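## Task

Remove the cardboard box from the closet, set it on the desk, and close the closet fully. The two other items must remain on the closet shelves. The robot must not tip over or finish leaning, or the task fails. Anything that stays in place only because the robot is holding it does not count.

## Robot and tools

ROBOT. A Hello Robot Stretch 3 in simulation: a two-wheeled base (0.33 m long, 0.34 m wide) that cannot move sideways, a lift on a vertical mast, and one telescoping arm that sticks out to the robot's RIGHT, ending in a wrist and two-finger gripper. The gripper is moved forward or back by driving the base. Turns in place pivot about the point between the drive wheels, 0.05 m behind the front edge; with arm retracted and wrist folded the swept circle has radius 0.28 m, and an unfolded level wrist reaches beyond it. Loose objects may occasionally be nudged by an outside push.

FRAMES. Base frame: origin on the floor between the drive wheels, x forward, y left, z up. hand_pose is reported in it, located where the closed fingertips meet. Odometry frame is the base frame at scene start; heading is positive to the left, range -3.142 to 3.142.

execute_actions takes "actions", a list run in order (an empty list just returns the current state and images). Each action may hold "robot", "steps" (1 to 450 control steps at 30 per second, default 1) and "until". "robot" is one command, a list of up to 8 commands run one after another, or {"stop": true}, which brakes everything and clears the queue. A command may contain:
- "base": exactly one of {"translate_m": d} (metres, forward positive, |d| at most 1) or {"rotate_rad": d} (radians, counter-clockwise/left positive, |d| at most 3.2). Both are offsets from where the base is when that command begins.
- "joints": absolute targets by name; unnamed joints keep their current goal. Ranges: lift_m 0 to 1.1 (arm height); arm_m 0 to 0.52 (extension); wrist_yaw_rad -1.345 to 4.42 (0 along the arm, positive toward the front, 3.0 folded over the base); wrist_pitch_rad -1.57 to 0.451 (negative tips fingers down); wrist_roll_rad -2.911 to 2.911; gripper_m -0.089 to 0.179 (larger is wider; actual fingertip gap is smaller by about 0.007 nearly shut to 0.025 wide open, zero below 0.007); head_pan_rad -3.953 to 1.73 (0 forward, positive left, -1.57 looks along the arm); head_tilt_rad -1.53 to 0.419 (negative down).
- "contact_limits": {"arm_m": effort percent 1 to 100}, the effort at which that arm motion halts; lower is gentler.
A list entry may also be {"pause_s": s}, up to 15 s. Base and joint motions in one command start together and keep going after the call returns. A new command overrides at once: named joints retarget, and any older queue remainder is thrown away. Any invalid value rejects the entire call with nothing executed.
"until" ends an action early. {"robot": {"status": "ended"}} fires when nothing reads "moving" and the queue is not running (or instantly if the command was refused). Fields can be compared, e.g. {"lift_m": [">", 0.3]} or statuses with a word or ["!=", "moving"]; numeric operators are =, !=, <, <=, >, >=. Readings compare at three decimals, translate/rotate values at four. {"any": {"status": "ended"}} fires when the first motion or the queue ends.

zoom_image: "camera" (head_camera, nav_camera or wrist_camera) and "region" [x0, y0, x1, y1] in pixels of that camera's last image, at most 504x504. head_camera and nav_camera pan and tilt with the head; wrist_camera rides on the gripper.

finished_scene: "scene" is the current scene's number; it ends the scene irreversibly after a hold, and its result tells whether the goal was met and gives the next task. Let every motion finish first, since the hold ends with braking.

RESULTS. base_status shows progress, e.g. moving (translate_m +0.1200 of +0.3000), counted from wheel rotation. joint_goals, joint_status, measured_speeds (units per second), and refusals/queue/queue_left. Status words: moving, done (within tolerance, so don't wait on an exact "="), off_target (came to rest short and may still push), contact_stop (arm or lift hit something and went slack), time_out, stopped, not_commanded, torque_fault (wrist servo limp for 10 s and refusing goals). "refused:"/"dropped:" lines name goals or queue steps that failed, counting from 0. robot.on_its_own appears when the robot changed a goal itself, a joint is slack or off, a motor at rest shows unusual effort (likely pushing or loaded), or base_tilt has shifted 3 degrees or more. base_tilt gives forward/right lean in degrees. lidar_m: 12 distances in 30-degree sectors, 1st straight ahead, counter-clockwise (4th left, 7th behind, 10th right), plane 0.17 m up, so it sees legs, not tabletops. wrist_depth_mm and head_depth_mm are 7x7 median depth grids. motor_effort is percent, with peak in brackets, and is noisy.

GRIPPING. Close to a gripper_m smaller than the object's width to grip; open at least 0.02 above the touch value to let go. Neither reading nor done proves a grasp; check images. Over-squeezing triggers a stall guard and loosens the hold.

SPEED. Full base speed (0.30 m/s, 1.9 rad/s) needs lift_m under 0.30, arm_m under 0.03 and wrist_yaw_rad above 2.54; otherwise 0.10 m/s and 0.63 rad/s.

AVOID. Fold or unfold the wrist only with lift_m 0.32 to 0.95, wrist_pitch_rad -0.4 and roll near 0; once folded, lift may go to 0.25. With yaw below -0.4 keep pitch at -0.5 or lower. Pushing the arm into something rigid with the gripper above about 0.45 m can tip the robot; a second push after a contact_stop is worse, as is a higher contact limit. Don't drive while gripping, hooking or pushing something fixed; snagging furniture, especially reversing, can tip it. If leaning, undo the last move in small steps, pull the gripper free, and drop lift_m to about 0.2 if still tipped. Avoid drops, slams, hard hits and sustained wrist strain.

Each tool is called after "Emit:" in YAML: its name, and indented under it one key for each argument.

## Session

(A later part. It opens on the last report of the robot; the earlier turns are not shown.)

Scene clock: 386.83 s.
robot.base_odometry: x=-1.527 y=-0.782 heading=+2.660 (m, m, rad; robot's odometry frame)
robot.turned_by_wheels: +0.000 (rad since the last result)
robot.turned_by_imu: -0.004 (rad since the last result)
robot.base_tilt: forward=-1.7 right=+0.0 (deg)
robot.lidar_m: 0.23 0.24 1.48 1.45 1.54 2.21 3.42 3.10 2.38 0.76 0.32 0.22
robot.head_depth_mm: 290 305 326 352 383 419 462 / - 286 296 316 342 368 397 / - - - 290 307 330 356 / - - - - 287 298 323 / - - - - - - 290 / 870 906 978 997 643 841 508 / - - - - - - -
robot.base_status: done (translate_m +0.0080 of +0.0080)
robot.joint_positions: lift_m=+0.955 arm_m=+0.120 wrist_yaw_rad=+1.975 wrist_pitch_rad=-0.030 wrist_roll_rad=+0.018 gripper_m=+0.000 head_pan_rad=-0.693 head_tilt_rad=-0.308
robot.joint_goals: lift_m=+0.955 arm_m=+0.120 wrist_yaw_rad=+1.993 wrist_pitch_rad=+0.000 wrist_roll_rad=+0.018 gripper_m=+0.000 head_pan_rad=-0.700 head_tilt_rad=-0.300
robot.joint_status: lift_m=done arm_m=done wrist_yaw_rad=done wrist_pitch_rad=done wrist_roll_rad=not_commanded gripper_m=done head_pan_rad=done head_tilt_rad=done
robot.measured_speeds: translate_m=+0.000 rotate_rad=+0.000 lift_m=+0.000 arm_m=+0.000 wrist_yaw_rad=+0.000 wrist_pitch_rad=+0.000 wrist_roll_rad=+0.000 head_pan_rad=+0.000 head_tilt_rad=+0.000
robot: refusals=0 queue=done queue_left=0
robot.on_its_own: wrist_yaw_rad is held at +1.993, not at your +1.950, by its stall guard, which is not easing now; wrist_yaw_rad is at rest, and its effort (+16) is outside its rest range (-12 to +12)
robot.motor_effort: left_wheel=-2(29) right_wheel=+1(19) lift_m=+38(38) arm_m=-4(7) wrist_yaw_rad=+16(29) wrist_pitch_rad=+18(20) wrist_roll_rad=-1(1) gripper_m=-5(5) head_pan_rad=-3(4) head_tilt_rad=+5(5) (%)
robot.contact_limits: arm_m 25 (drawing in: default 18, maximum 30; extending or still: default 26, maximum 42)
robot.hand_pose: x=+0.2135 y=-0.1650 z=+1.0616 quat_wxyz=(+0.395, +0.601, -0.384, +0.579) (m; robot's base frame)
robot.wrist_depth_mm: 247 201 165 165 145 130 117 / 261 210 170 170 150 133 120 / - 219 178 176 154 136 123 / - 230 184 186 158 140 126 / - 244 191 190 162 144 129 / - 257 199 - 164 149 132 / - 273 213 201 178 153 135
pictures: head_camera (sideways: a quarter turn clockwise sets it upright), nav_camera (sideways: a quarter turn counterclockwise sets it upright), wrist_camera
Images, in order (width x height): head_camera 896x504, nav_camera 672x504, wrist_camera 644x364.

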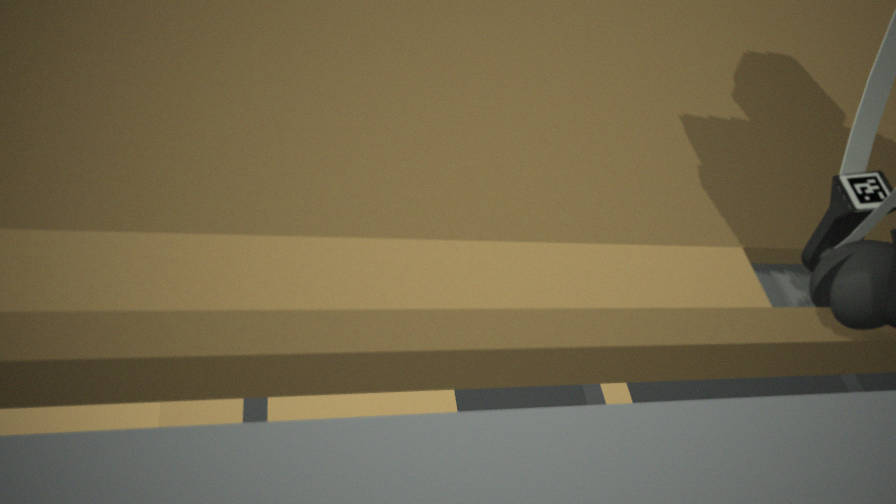

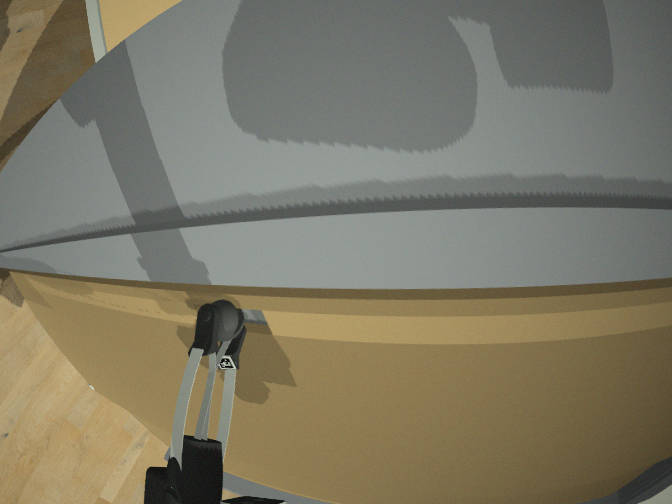

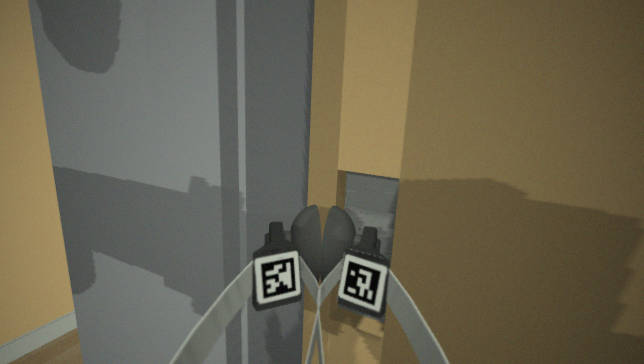

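Emit:
execute_actions:
  actions:
    - {"robot":{"joints":{"arm_m":0.085},"contact_limits":{"arm_m":25}},"steps":150,"until":{"robot":{"status":"ended"}}}

Scene clock: 389.97 s.
robot.base_odometry: x=-1.527 y=-0.782 heading=+2.660 (m, m, rad; robot's odometry frame)
robot.turned_by_wheels: +0.000 (rad since the last result)
robot.turned_by_imu: -0.001 (rad since the last result)
robot.base_tilt: forward=-1.6 right=+0.0 (deg)
robot.lidar_m: 0.23 0.24 1.48 1.45 1.54 2.21 3.41 3.08 2.38 0.91 0.33 0.22
robot.head_depth_mm: 289 303 326 352 382 418 460 / - 286 295 316 340 368 401 / - - - 289 306 329 355 / - - - - 287 298 316 / - - - - - - 298 / - - - - - - - / - - - - - - -
robot.base_status: done (translate_m +0.0080 of +0.0080)
robot.joint_positions: lift_m=+0.955 arm_m=+0.085 wrist_yaw_rad=+1.936 wrist_pitch_rad=-0.029 wrist_roll_rad=+0.018 gripper_m=+0.000 head_pan_rad=-0.693 head_tilt_rad=-0.308
robot.joint_goals: lift_m=+0.955 arm_m=+0.085 wrist_yaw_rad=+1.943 wrist_pitch_rad=+0.000 wrist_roll_rad=+0.018 gripper_m=+0.000 head_pan_rad=-0.700 head_tilt_rad=-0.300
robot.joint_status: lift_m=done arm_m=done wrist_yaw_rad=done wrist_pitch_rad=done wrist_roll_rad=not_commanded gripper_m=done head_pan_rad=done head_tilt_rad=done
robot.measured_speeds: translate_m=+0.000 rotate_rad=+0.000 lift_m=+0.000 arm_m=+0.000 wrist_yaw_rad=+0.000 wrist_pitch_rad=+0.000 wrist_roll_rad=+0.000 head_pan_rad=+0.000 head_tilt_rad=+0.000
robot: refusals=0 queue=done queue_left=0
robot.motor_effort: left_wheel=-1(7) right_wheel=+1(7) lift_m=+38(38) arm_m=-3(0) wrist_yaw_rad=+5(33) wrist_pitch_rad=+17(18) wrist_roll_rad=-1(1) gripper_m=-4(7) head_pan_rad=-4(4) head_tilt_rad=+6(5) (%)
robot.contact_limits: arm_m 25 (drawing in: default 18, maximum 30; extending or still: default 26, maximum 42)
robot.hand_pose: x=+0.2172 y=-0.1391 z=+1.0617 quat_wxyz=(+0.406, +0.593, -0.396, +0.571) (m; robot's base frame)
robot.wrist_depth_mm: 229 192 150 158 144 130 118 / 242 201 156 164 148 133 121 / - 210 162 169 153 137 124 / - 219 169 181 158 141 127 / - 230 175 - 162 145 131 / - 242 189 - 164 149 134 / - 258 190 199 177 154 137
pictures: head_camera (sideways: a quarter turn clockwise sets it upright), nav_camera (sideways: a quarter turn counterclockwise sets it upright), wrist_camera
Images, in order (width x height): head_camera 896x504, nav_camera 672x504, wrist_camera 644x364.

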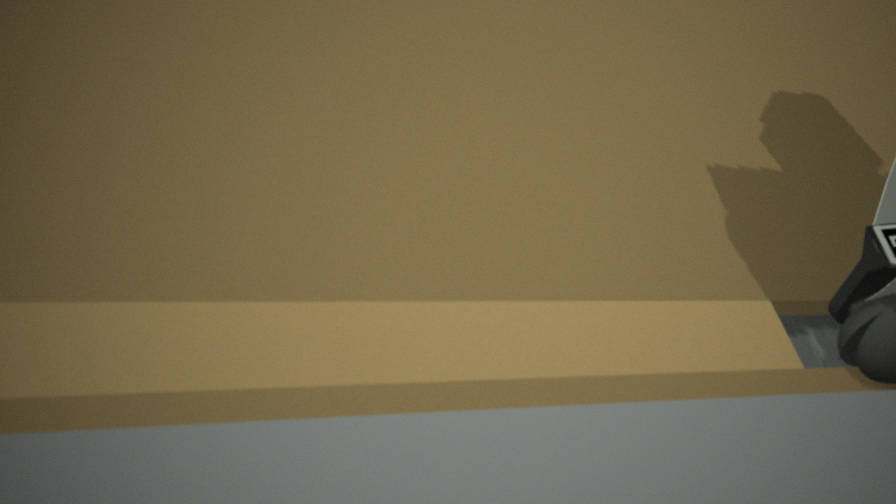

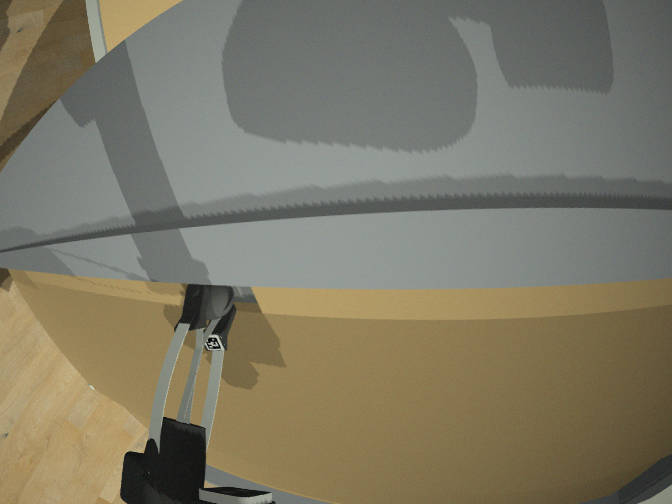

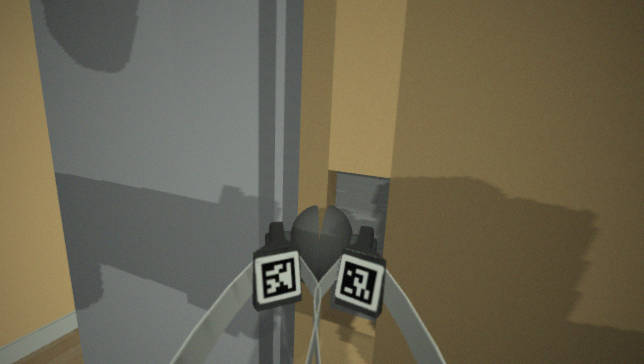

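Emit:
execute_actions:
  actions:
    - {"robot":{"base":{"translate_m":-0.25},"joints":{"head_pan_rad":-0.1,"head_tilt_rad":-0.2}},"steps":200,"until":{"robot":{"status":"ended"}}}

Scene clock: 394.00 s.
robot.base_odometry: x=-1.306 y=-0.898 heading=+2.660 (m, m, rad; robot's odometry frame)
robot.turned_by_wheels: +0.000 (rad since the last result)
robot.turned_by_imu: -0.002 (rad since the last result)
robot.base_tilt: forward=-1.7 right=+0.0 (deg)
robot.lidar_m: 0.47 1.29 1.50 1.47 1.56 2.23 3.18 3.07 2.37 1.49 0.66 0.51
robot.head_depth_mm: 414 427 443 459 477 495 517 / 411 425 441 456 475 499 512 / 381 395 408 424 443 461 490 / 387 401 415 430 445 464 477 / 389 403 417 432 449 465 483 / 389 401 416 431 446 463 482 / 387 400 414 433 450 1241 1301
robot.base_status: done (translate_m -0.2500 of -0.2500)
robot.joint_positions: lift_m=+0.955 arm_m=+0.085 wrist_yaw_rad=+1.941 wrist_pitch_rad=-0.025 wrist_roll_rad=+0.018 gripper_m=+0.000 head_pan_rad=-0.107 head_tilt_rad=-0.211
robot.joint_goals: lift_m=+0.955 arm_m=+0.085 wrist_yaw_rad=+1.943 wrist_pitch_rad=+0.000 wrist_roll_rad=+0.018 gripper_m=+0.000 head_pan_rad=-0.100 head_tilt_rad=-0.200
robot.joint_status: lift_m=done arm_m=done wrist_yaw_rad=done wrist_pitch_rad=done wrist_roll_rad=not_commanded gripper_m=done head_pan_rad=done head_tilt_rad=done
robot.measured_speeds: translate_m=+0.000 rotate_rad=+0.000 lift_m=+0.000 arm_m=+0.000 wrist_yaw_rad=+0.000 wrist_pitch_rad=+0.000 wrist_roll_rad=+0.000 head_pan_rad=+0.000 head_tilt_rad=+0.000
robot: refusals=0 queue=done queue_left=0
robot.motor_effort: left_wheel=+1(7) right_wheel=+0(3) lift_m=+38(38) arm_m=-3(3) wrist_yaw_rad=+2(6) wrist_pitch_rad=+15(17) wrist_roll_rad=-1(1) gripper_m=-3(4) head_pan_rad=+4(43) head_tilt_rad=+6(19) (%)
robot.contact_limits: arm_m 25 (drawing in: default 18, maximum 30; extending or still: default 26, maximum 42)
robot.hand_pose: x=+0.2169 y=-0.1379 z=+1.0627 quat_wxyz=(+0.404, +0.594, -0.395, +0.573) (m; robot's base frame)
robot.wrist_depth_mm: - - - 412 376 341 309 / - - - 421 385 350 316 / - - - 433 396 360 326 / - - - 449 409 366 335 / - - - - 425 378 340 / - - - - 437 386 348 / - - - 495 468 403 361
pictures: head_camera (sideways: a quarter turn clockwise sets it upright), nav_camera (sideways: a quarter turn counterclockwise sets it upright), wrist_camera
Images, in order (width x height): head_camera 896x504, nav_camera 672x504, wrist_camera 644x364.

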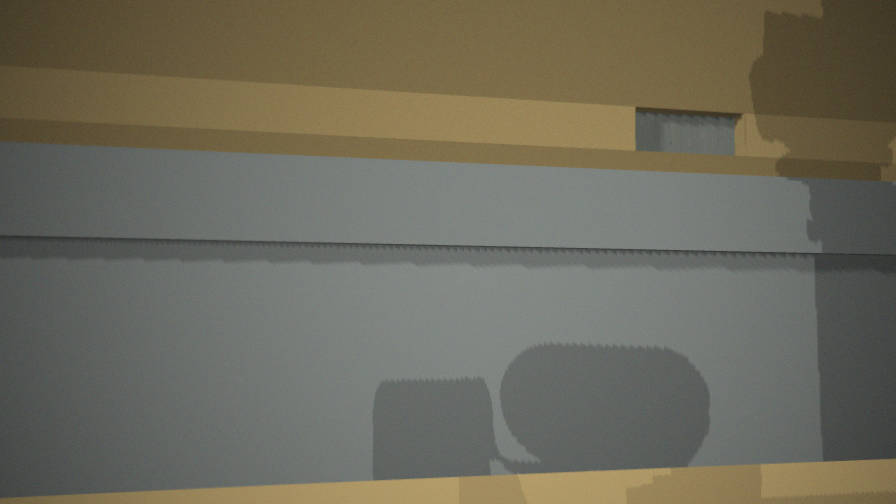

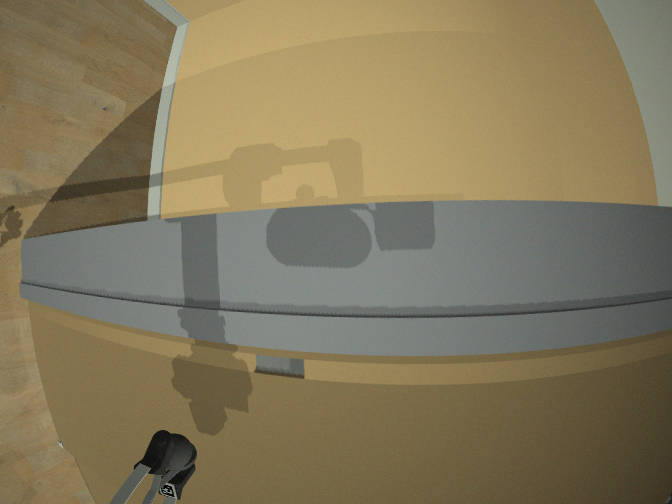

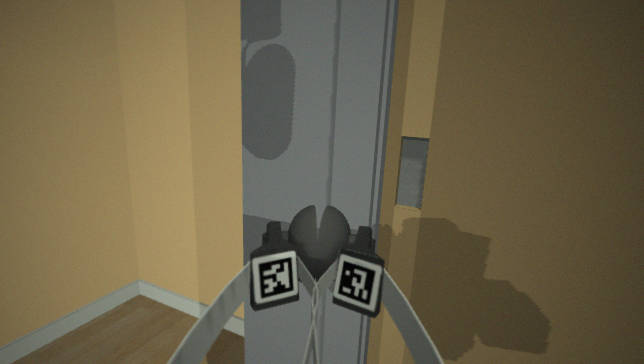

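Emit:
zoom_image:
  camera: "wrist_camera"
  region: [300, 0, 480, 240]

Region (300, 0, 480, 240) of wrist_camera's 644x364 image, scaled by 2.100; it fills the left 378 columns of this view, and the rest is white.

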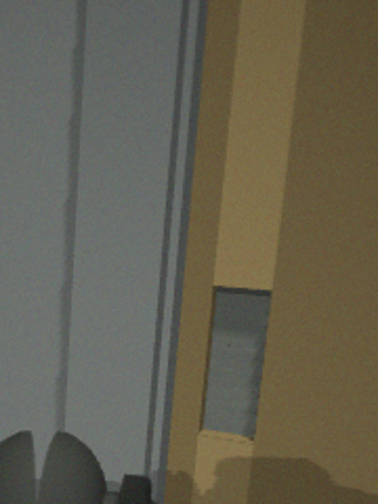

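Looks closed.

Emit:
finished_scene:
  scene: 1

The scene is finished: the task was done.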